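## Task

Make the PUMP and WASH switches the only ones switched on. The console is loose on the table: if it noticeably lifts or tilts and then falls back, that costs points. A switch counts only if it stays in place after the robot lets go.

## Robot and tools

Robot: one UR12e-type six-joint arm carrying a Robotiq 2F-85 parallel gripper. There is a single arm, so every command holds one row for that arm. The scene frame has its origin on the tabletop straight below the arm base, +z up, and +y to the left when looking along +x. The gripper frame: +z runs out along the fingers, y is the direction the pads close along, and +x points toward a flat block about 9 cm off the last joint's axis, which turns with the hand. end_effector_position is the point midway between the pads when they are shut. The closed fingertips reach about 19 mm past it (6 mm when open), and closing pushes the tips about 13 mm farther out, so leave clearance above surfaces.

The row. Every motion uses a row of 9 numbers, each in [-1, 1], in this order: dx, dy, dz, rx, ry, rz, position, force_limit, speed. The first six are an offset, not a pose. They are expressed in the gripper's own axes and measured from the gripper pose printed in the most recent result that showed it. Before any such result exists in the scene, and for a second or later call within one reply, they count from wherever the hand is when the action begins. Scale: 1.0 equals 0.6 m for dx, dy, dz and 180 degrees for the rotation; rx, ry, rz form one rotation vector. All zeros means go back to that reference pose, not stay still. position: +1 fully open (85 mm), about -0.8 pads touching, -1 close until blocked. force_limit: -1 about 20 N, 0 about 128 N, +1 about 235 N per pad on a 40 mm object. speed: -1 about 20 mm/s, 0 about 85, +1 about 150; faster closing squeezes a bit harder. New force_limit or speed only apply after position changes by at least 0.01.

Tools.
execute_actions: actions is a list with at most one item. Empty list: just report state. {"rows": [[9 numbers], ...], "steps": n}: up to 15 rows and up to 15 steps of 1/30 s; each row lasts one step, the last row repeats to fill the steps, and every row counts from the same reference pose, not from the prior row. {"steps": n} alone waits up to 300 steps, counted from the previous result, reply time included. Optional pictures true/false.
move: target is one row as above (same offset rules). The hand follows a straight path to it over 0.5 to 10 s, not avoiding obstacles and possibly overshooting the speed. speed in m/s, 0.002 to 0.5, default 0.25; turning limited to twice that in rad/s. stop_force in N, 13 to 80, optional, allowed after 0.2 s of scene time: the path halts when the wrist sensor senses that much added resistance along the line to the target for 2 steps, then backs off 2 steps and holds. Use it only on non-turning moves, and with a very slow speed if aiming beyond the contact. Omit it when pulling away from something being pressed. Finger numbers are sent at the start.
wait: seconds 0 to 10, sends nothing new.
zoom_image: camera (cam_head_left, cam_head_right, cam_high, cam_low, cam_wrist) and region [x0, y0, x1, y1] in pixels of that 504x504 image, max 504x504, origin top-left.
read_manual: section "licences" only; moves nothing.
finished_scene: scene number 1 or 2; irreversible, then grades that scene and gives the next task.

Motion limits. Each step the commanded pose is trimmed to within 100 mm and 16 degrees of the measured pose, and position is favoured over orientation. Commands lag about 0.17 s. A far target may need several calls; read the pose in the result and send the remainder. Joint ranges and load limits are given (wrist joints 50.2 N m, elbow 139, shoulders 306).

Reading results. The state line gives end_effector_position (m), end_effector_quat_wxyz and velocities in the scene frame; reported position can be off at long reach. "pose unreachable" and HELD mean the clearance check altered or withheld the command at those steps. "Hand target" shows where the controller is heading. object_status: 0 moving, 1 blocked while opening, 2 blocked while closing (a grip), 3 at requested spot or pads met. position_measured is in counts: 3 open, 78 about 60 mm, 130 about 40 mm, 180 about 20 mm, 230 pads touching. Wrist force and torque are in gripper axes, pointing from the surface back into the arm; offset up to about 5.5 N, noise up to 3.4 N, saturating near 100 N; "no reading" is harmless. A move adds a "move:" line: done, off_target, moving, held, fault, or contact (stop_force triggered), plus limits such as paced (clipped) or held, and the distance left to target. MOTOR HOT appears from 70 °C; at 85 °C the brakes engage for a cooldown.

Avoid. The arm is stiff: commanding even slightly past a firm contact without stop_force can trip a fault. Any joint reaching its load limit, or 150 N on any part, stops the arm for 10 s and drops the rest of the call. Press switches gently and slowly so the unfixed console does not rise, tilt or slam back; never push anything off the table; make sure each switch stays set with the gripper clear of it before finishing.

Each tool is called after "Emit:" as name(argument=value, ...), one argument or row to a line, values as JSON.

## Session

Emit:
execute_actions(
  actions=[],
)

Scene clock: 0.00 s of 8100.00 s.
end_effector_position=(+0.8607, -0.1073, +0.2725) position_measured=3 object_status=3 end_effector_quat_wxyz=(-0.137, -0.247, +0.949, +0.138) end_effector_velocity=(+0.000, +0.001, +0.001) end_effector_angular_velocity=(+0.001, -0.001, -0.000)
Joint positions: [-0.324 -1.021  1.421 -1.579 -1.493 -0.882]
Joint velocities: [ 0.001 -0.001 -0.     0.     0.001  0.001]
Wrist force (N, on the end effector, along its own x y z axes, offset not removed): no reading
Wrist torque (N m, same axes, about the end effector's origin, offset not removed): no reading
Hand target: +0.861, -0.107, +0.272; -0.137, -0.247, +0.949, +0.138

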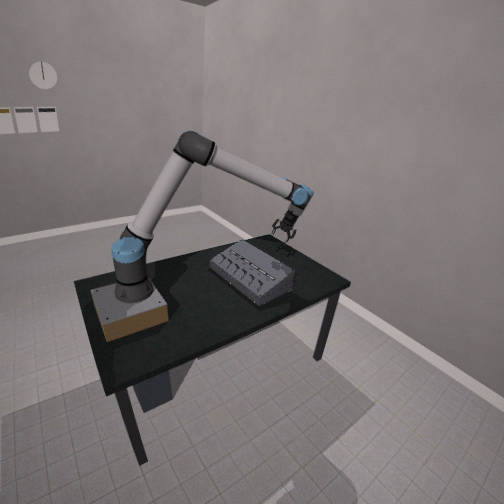

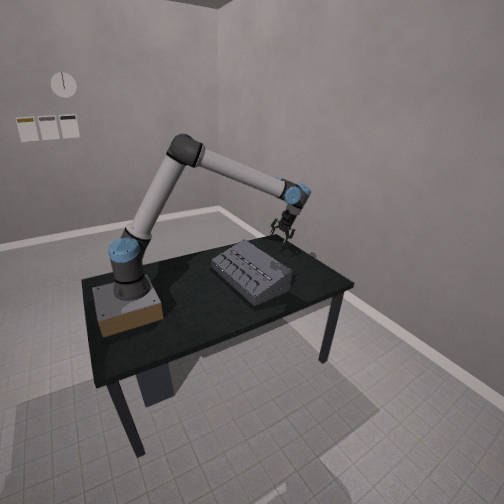

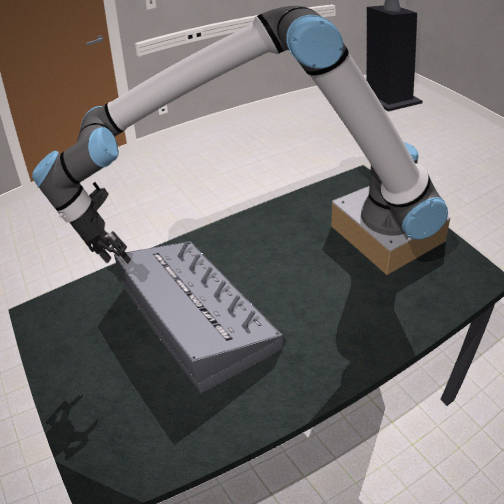

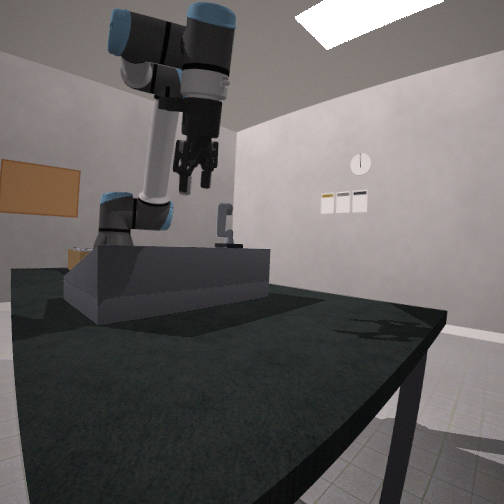

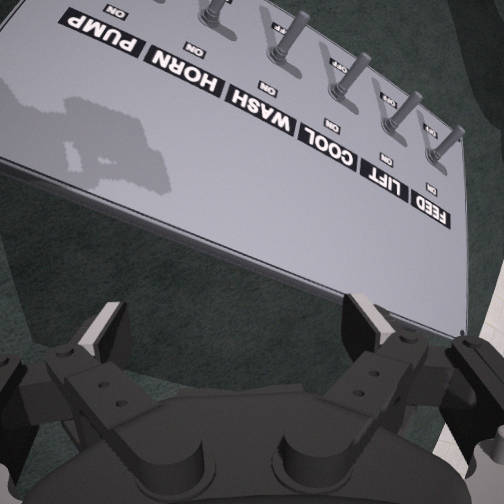

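Emit:
move(
  target=[0.417,0.24,0.194,0.119,0.12,-0.824,-1,0,0],
  speed=0.4,
)

Emit:
zoom_image(
  camera="cam_high",
  region=[140, 220, 290, 350],
)

Scene clock: 15.03 s of 8100.00 s.
end_effector_position=(+0.5501, -0.0902, +0.2598) position_measured=232 object_status=3 end_effector_quat_wxyz=(+0.001, +1.000, -0.000, +0.000) end_effector_velocity=(-0.001, -0.000, +0.000) end_effector_angular_velocity=(+0.004, -0.002, +0.009)
Joint positions: [-0.457 -1.643  2.291 -2.212 -1.562 -3.629]
Joint velocities: [-0.003 -0.003  0.002  0.     0.005 -0.012]
Wrist force (N, on the end effector, along its own x y z axes, offset not removed): [0.6 1.9 -1.8]
Wrist torque (N m, same axes, about the end effector's origin, offset not removed): [0.47 -0.28 -0.12]
Hand target: +0.550, -0.090, +0.260; +0.001, +1.000, +0.000, +0.000
Off the commanded pose: 0.001 m, 0 deg.
After step 90, 8.13 s passed at rest.
move: done

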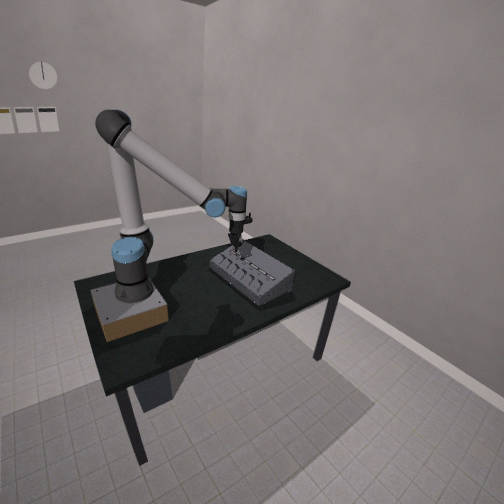

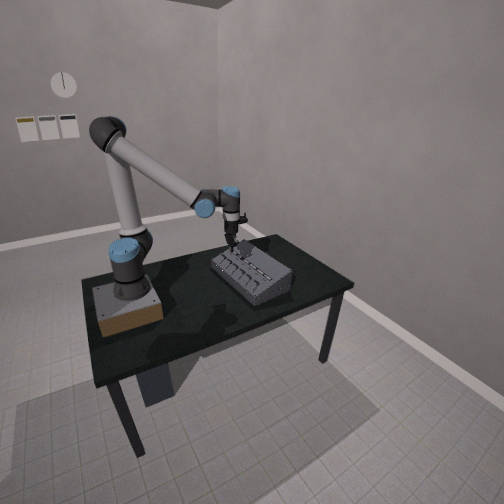

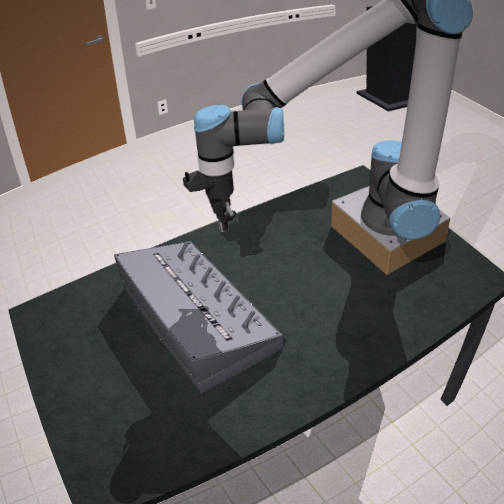

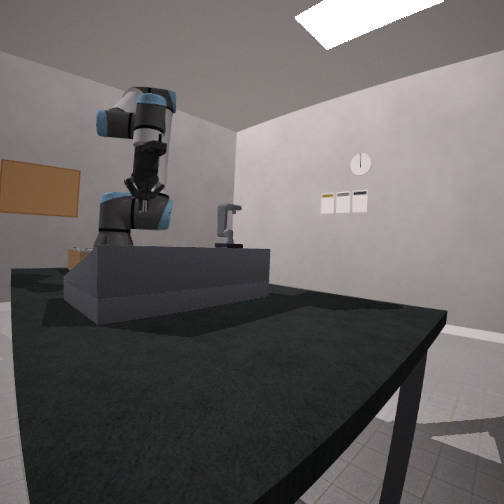

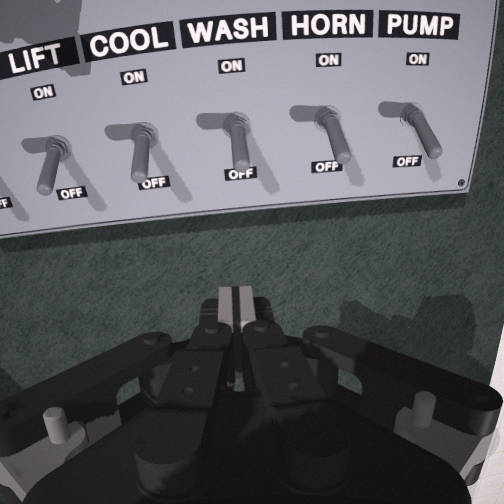

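Region (140, 220, 290, 350) of cam_high's 504x504 image, scaled by 3.360, with more detail than that image has; it fills the top 437 rows of this view, and the rest is white.

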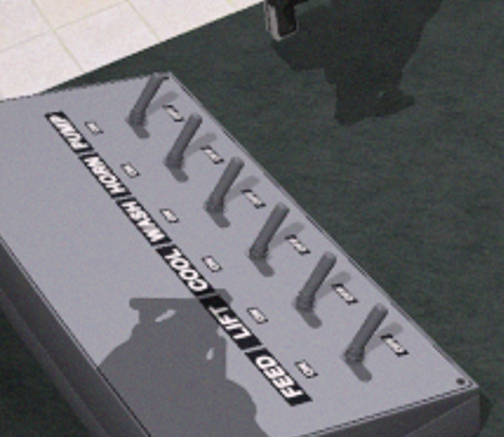

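Emit:
move(
  target=[0.015,0.012,0.25,0,0,-0.03,-1,0,0],
  speed=0.15,
)

Scene clock: 21.60 s of 8100.00 s.
end_effector_position=(+0.5591, -0.0976, +0.1102) position_measured=232 object_status=3 end_effector_quat_wxyz=(+0.001, +0.999, +0.047, -0.000) end_effector_velocity=(+0.001, -0.001, -0.002) end_effector_angular_velocity=(-0.001, -0.001, -0.000)
Joint positions: [-0.458 -1.376  2.388 -2.576 -1.562 -3.724]
Joint velocities: [-0.001  0.004  0.    -0.006 -0.    -0.   ]
Wrist force (N, on the end effector, along its own x y z axes, offset not removed): [-1.2 0.3 -1.5]
Wrist torque (N m, same axes, about the end effector's origin, offset not removed): [-0.03 0.14 0.13]
Hand target: +0.559, -0.098, +0.110; +0.001, +0.999, +0.047, -0.000
Off the commanded pose: 0.000 m, 0 deg.
After step 90, 2.03 s passed at rest.
move: done

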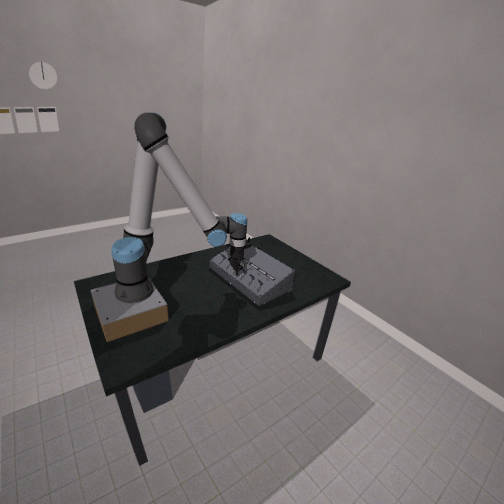

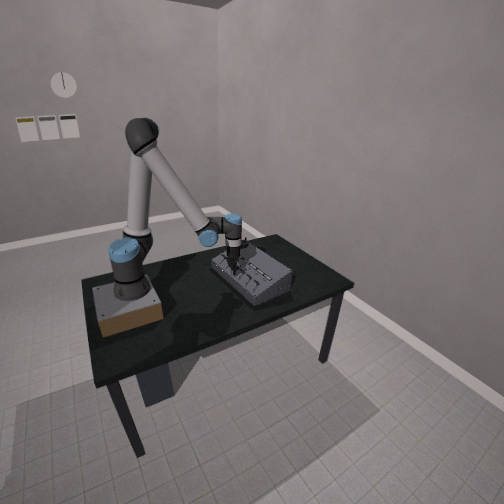

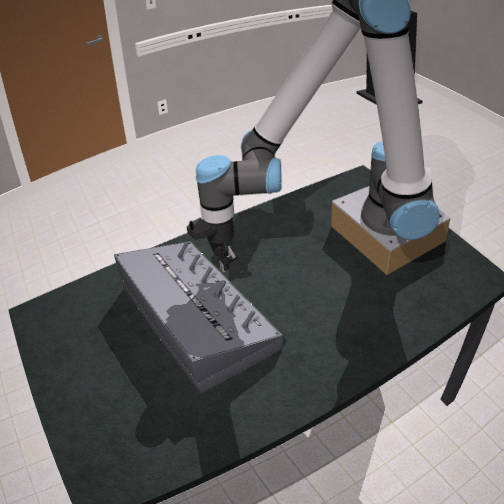

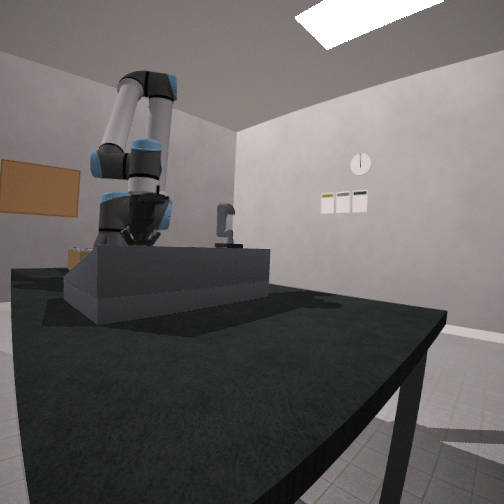

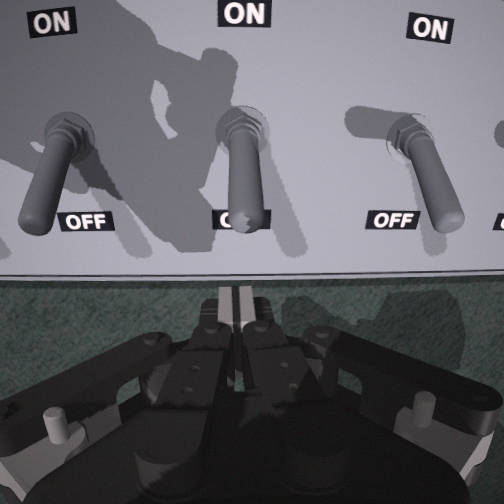

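Emit:
move(
  target=[0.022,0.006,0,0,0,0,-1,0,0],
  speed=0.04,
)

Emit:
move(
  target=[0.06,0,-0.005,0,0,0,-1,0,0],
  speed=0.015,
  stop_force=25,
)

Emit:
move(
  target=[-0.075,0,0.005,0,0,0,-1,0,0],
  speed=0.08,
)

Emit:
move(
  target=[0,0.24,0,0,0,0,-1,0,0],
  speed=0.12,
)

Scene clock: 28.20 s of 8100.00 s.
end_effector_position=(+0.5724, -0.0999, +0.1102) position_measured=232 object_status=3 end_effector_quat_wxyz=(+0.001, +0.999, +0.047, -0.000) end_effector_velocity=(+0.002, -0.001, -0.000) end_effector_angular_velocity=(-0.000, +0.001, +0.000)
Joint positions: [-0.451 -1.358  2.363 -2.569 -1.562 -3.717]
Joint velocities: [ 0.001  0.003 -0.004  0.001 -0.001  0.   ]
Wrist force (N, on the end effector, along its own x y z axes, offset not removed): [5.1 -0.2 0.7]
Wrist torque (N m, same axes, about the end effector's origin, offset not removed): [0.14 -0.96 -0.15]
Hand target: +0.573, -0.100, +0.110; +0.001, +0.999, +0.047, -0.000
Off the commanded pose: 0.000 m, 0 deg.
After step 90, 2.80 s passed at rest.
move: done

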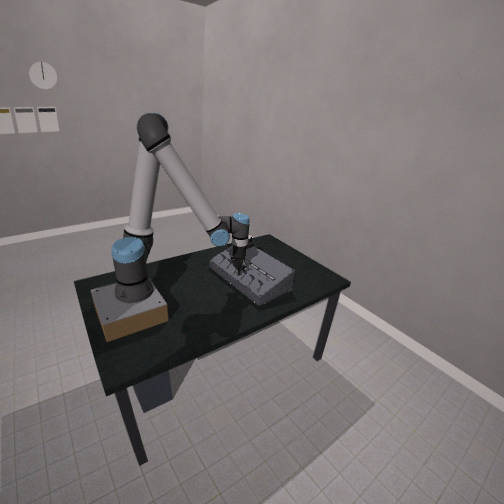

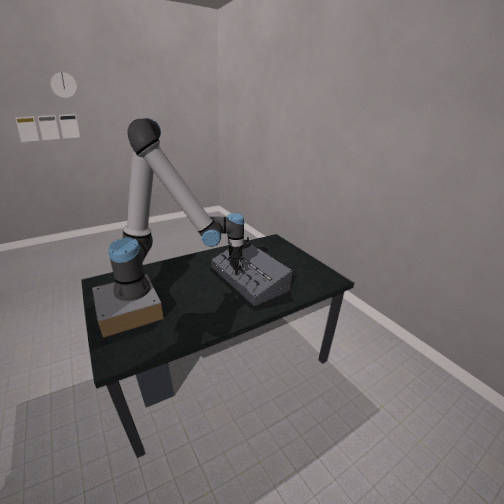

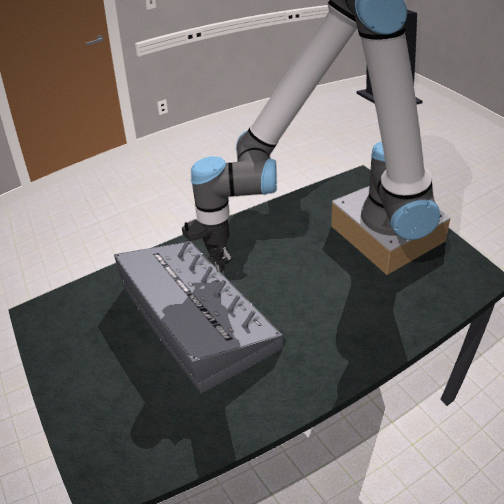

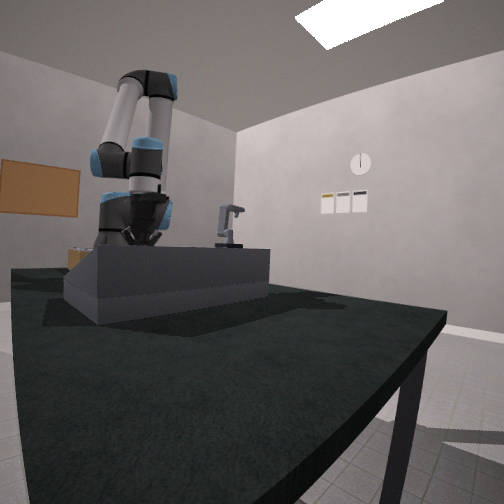

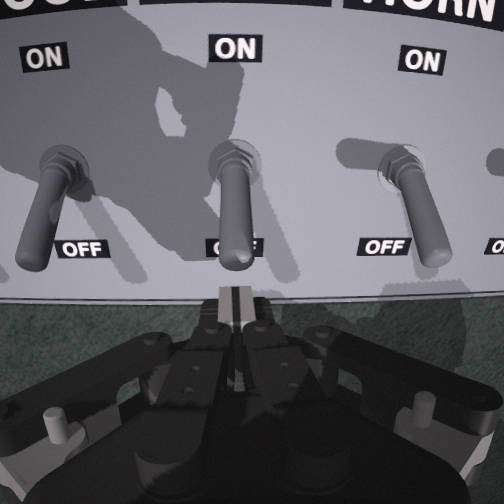

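Scene clock: 30.87 s of 8100.00 s.
end_effector_position=(+0.6081, -0.0966, +0.1132) position_measured=232 object_status=3 end_effector_quat_wxyz=(+0.001, +0.999, +0.047, -0.000) end_effector_velocity=(+0.002, -0.000, +0.001) end_effector_angular_velocity=(-0.001, -0.001, +0.001)
Joint positions: [-0.418 -1.319  2.297 -2.543 -1.562 -3.684]
Joint velocities: [ 0.002  0.002 -0.004  0.001 -0.     0.001]
Wrist force (N, on the end effector, along its own x y z axes, offset not removed): [3.5 1.9 0.6]
Wrist torque (N m, same axes, about the end effector's origin, offset not removed): [0.45 -0.64 -0.06]
Hand target: +0.608, -0.097, +0.113; +0.001, +0.999, +0.047, -0.000
Off the commanded pose: 0.000 m, 0 deg.
move: done

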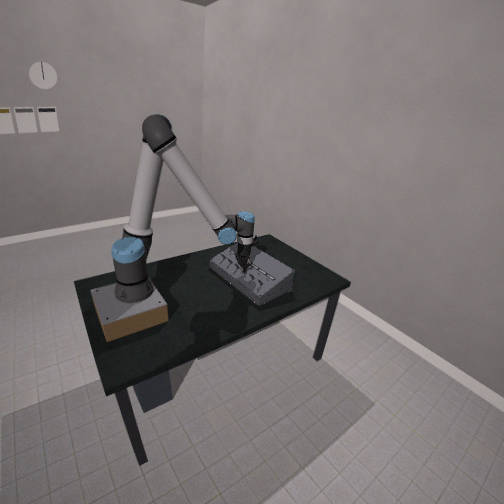

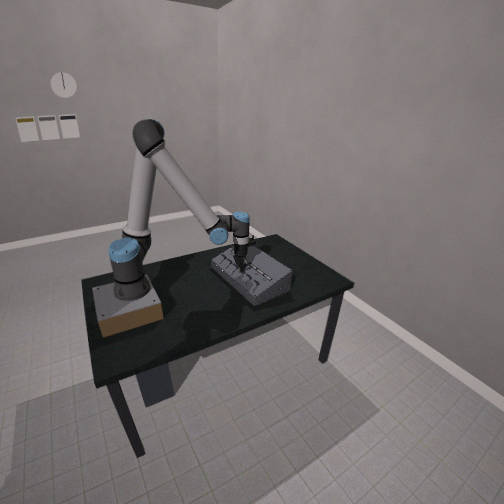

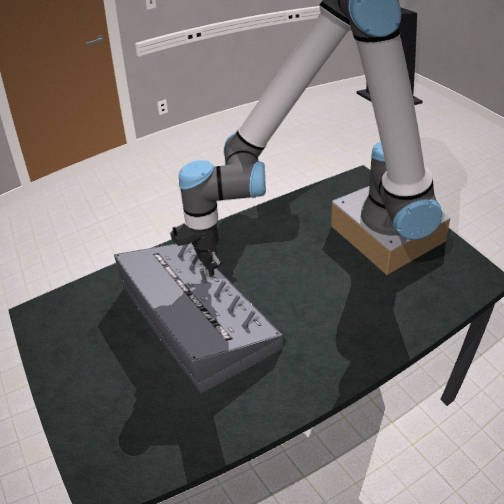

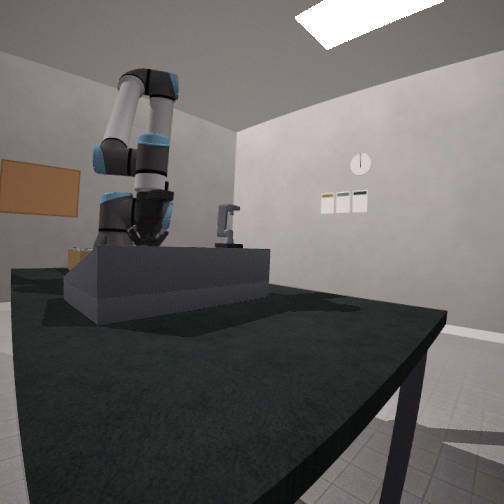

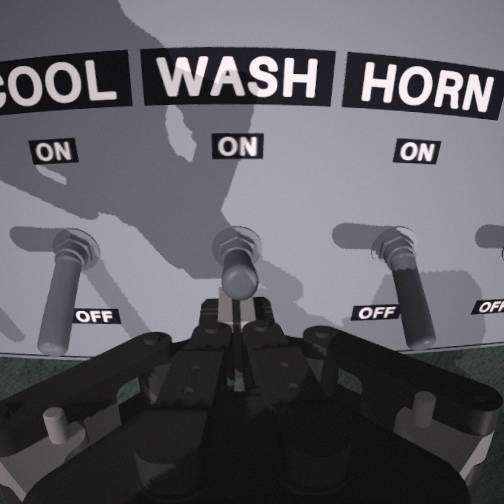

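Scene clock: 31.87 s of 8100.00 s.
end_effector_position=(+0.5635, -0.1007, +0.1102) position_measured=232 object_status=3 end_effector_quat_wxyz=(+0.001, +0.999, +0.047, -0.000) end_effector_velocity=(-0.002, -0.000, -0.000) end_effector_angular_velocity=(+0.000, -0.000, +0.000)
Joint positions: [-0.46  -1.369  2.379 -2.574 -1.562 -3.726]
Joint velocities: [-0.002 -0.002  0.003 -0.001  0.    -0.002]
Wrist force (N, on the end effector, along its own x y z axes, offset not removed): [-5.8 -0.3 0.7]
Wrist torque (N m, same axes, about the end effector's origin, offset not removed): [0.04 1.06 0.05]
Hand target: +0.563, -0.101, +0.110; +0.001, +0.999, +0.047, -0.000
Off the commanded pose: 0.000 m, 0 deg.
move: done

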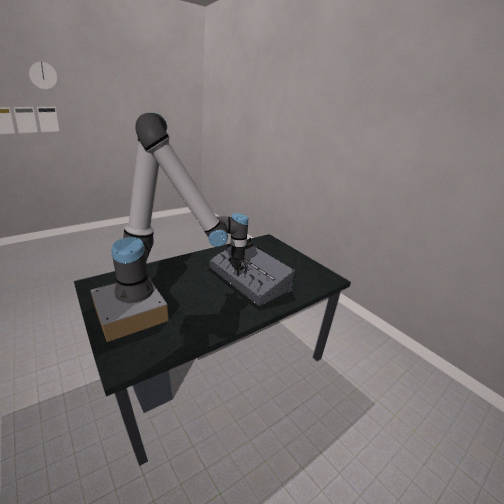

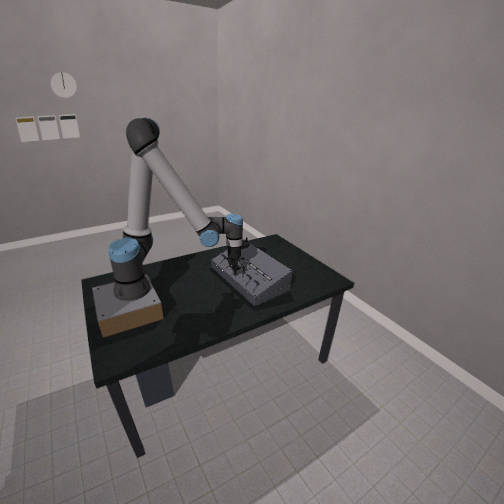

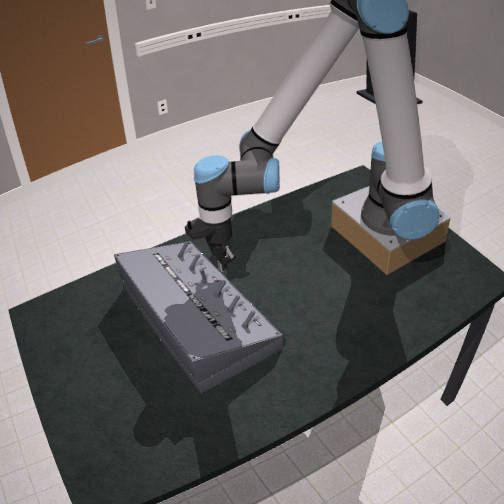

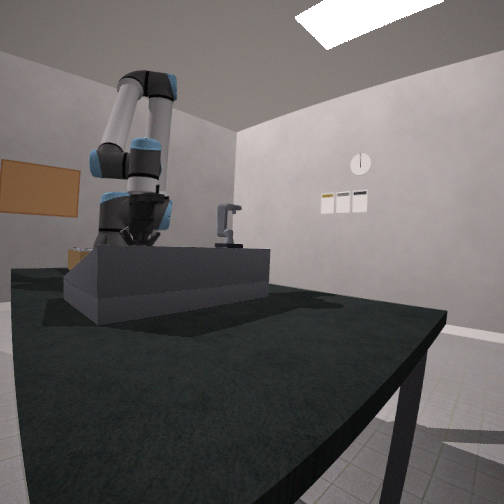

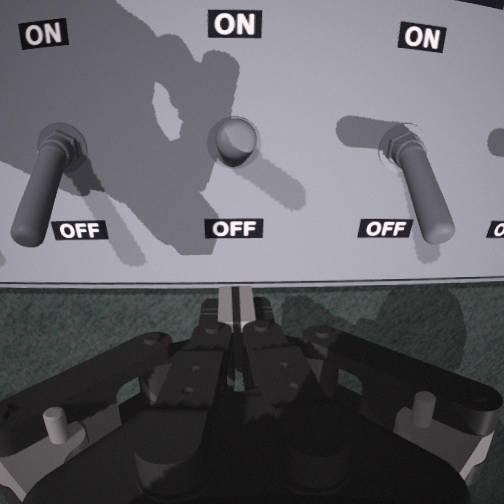

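Scene clock: 33.57 s of 8100.00 s.
end_effector_position=(+0.5769, -0.2438, +0.1104) position_measured=232 object_status=3 end_effector_quat_wxyz=(+0.001, +0.999, +0.047, -0.000) end_effector_velocity=(+0.000, -0.001, +0.000) end_effector_angular_velocity=(-0.000, +0.000, +0.000)
Joint positions: [-0.654 -1.297  2.278 -2.543 -1.564 -3.92 ]
Joint velocities: [-0.001  0.001 -0.002  0.001 -0.    -0.001]
Wrist force (N, on the end effector, along its own x y z axes, offset not removed): [-1.6 6.1 -8.2]
Wrist torque (N m, same axes, about the end effector's origin, offset not removed): [1.11 0.20 0.07]
Hand target: +0.577, -0.244, +0.110; +0.001, +0.999, +0.047, -0.000
Off the commanded pose: 0.000 m, 0 deg.
move: done

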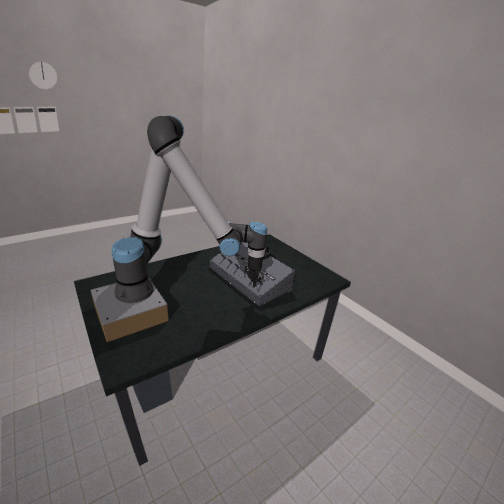

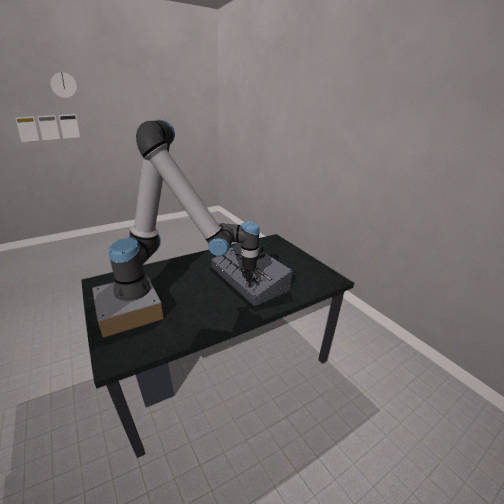

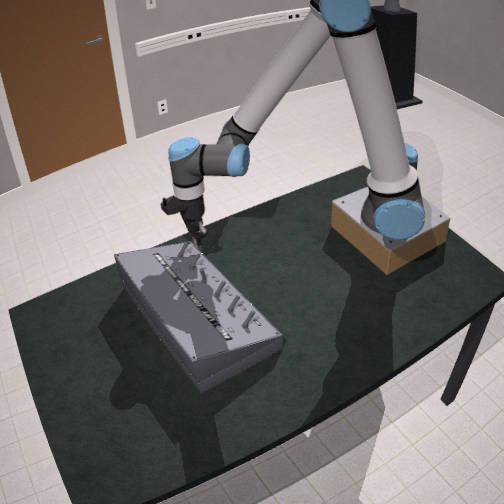

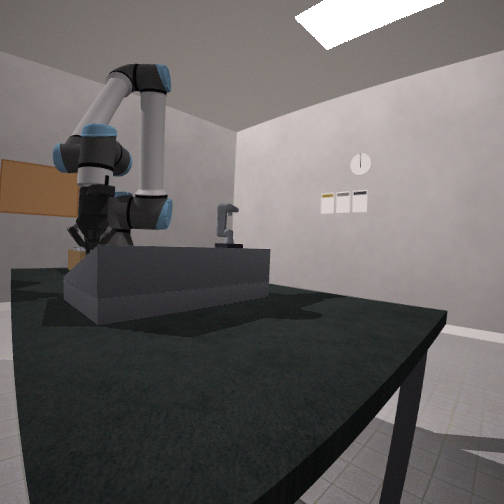

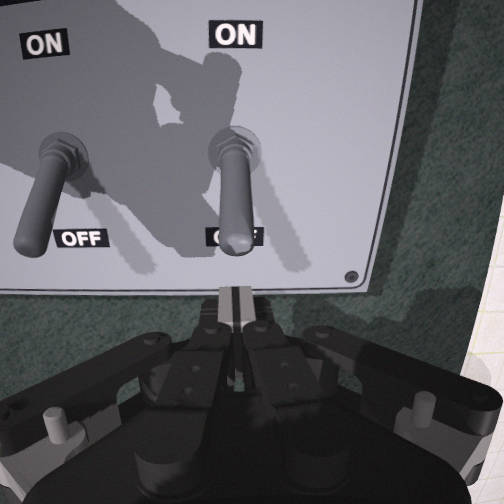

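Emit:
move(
  target=[0.069,0,-0.005,0,0,0,-1,0,0],
  speed=0.015,
  stop_force=25,
)

Emit:
move(
  target=[-0.08,0,-0.05,0,0,0,-1,0,0],
  speed=0.08,
)

Emit:
zoom_image(
  camera="cam_high",
  region=[140, 220, 290, 350],
)

Scene clock: 42.80 s of 8100.00 s.
end_effector_position=(+0.6179, -0.2400, +0.1134) position_measured=232 object_status=3 end_effector_quat_wxyz=(+0.001, +0.999, +0.047, -0.000) end_effector_velocity=(+0.003, +0.001, +0.000) end_effector_angular_velocity=(-0.001, -0.000, +0.003)
Joint positions: [-0.609 -1.257  2.207 -2.513 -1.563 -3.875]
Joint velocities: [ 0.004  0.002 -0.004  0.001 -0.     0.001]
Wrist force (N, on the end effector, along its own x y z axes, offset not removed): [2.2 -3.7 1.9]
Wrist torque (N m, same axes, about the end effector's origin, offset not removed): [-0.50 -0.41 -0.16]
Hand target: +0.618, -0.240, +0.113; +0.001, +0.999, +0.047, -0.000
Off the commanded pose: 0.000 m, 0 deg.
After step 90, 3.20 s passed at rest.
move: done

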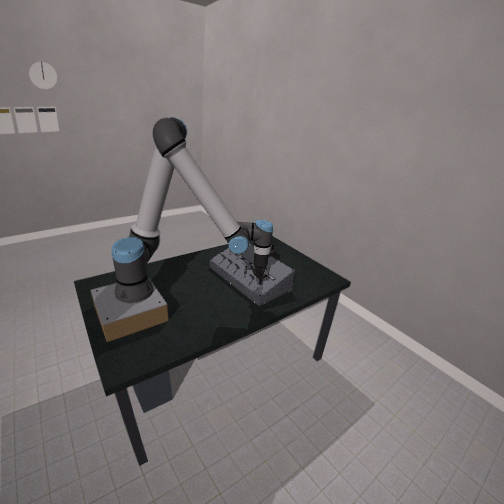

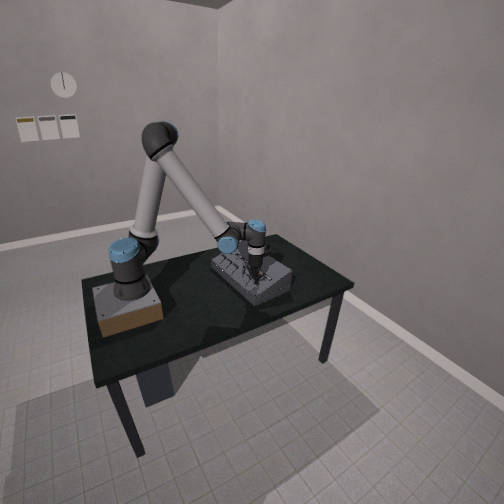

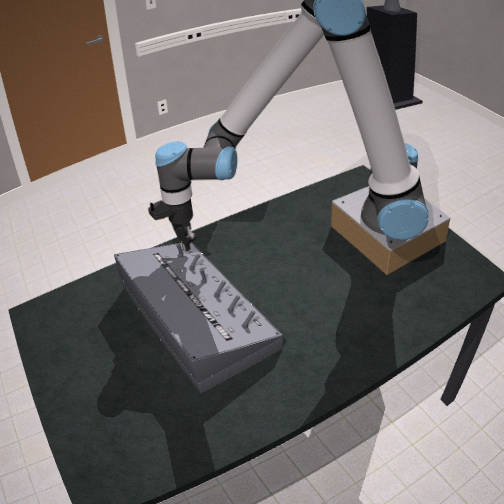

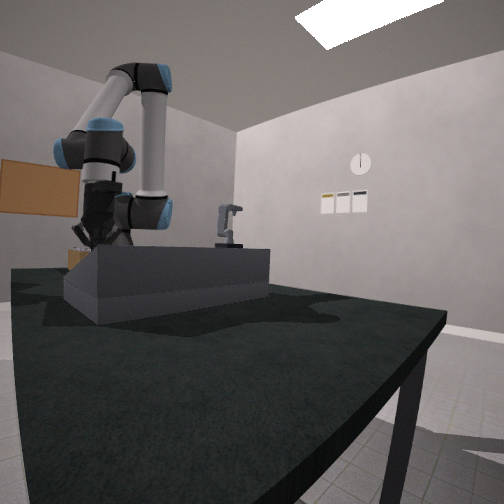

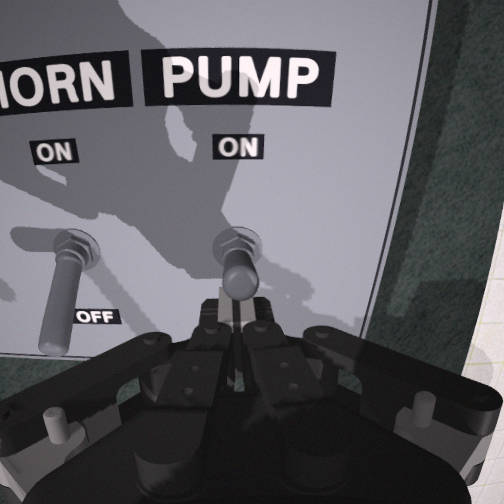

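Scene clock: 43.97 s of 8100.00 s.
end_effector_position=(+0.5702, -0.2444, +0.1432) position_measured=232 object_status=3 end_effector_quat_wxyz=(+0.001, +0.999, +0.047, -0.000) end_effector_velocity=(-0.002, -0.002, +0.001) end_effector_angular_velocity=(-0.001, +0.001, -0.002)
Joint positions: [-0.662 -1.361  2.272 -2.473 -1.564 -3.928]
Joint velocities: [-0.004 -0.004  0.002  0.002 -0.002 -0.002]
Wrist force (N, on the end effector, along its own x y z axes, offset not removed): [0.6 1.3 -1.6]
Wrist torque (N m, same axes, about the end effector's origin, offset not removed): [0.54 -0.26 -0.15]
Hand target: +0.570, -0.244, +0.143; +0.001, +0.999, +0.047, -0.000
Off the commanded pose: 0.000 m, 0 deg.
move: done

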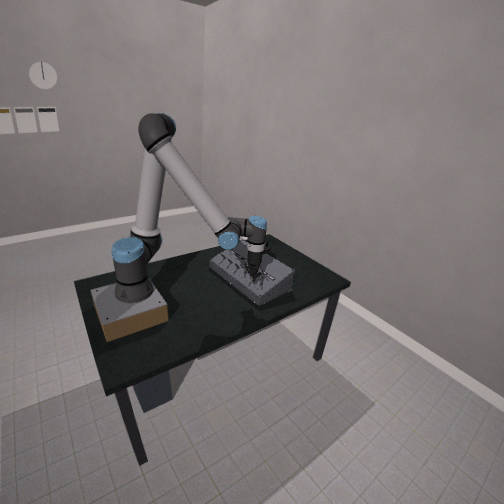

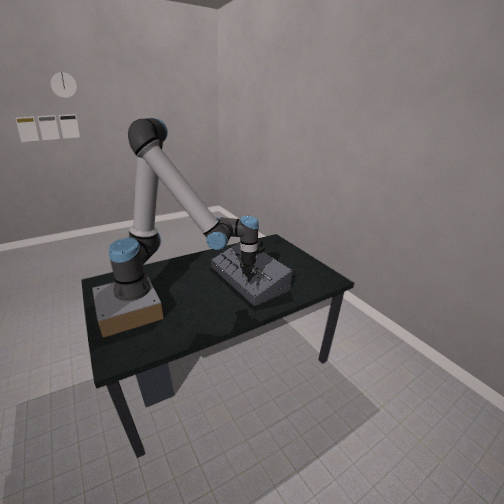

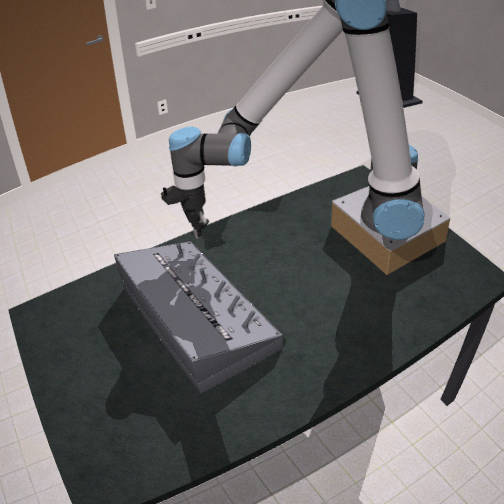

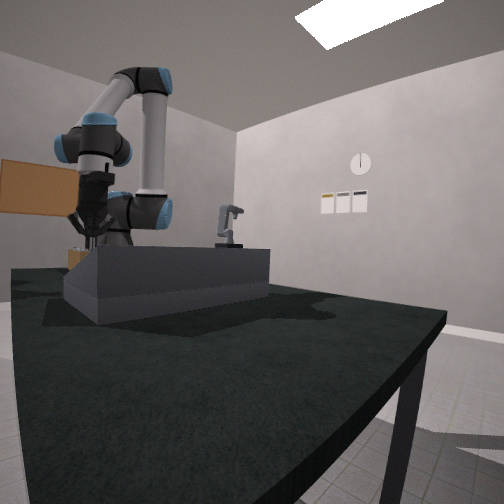

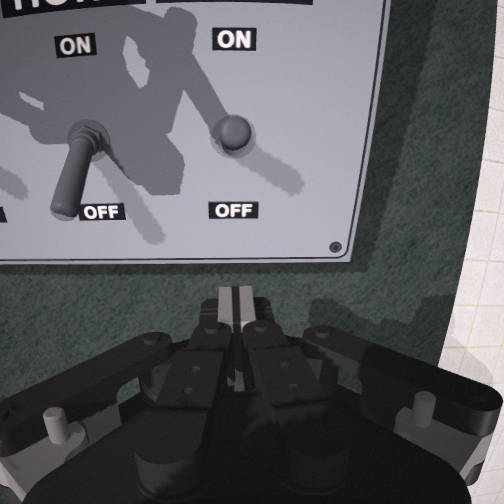

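Region (140, 220, 290, 350) of cam_high's 504x504 image, scaled by 3.360, with more detail than that image has; it fills the top 437 rows of this view, and the rest is white.

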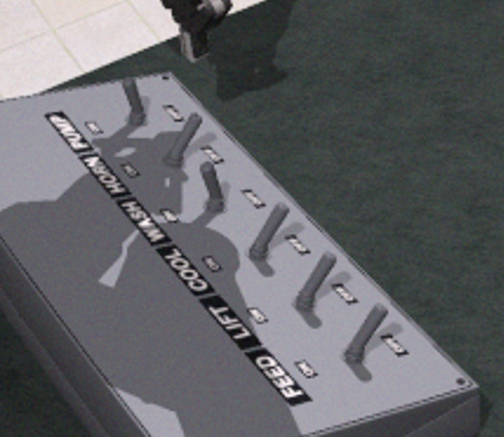

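Emit:
finished_scene(
  scene=2,
)

The scene is finished: the task was done.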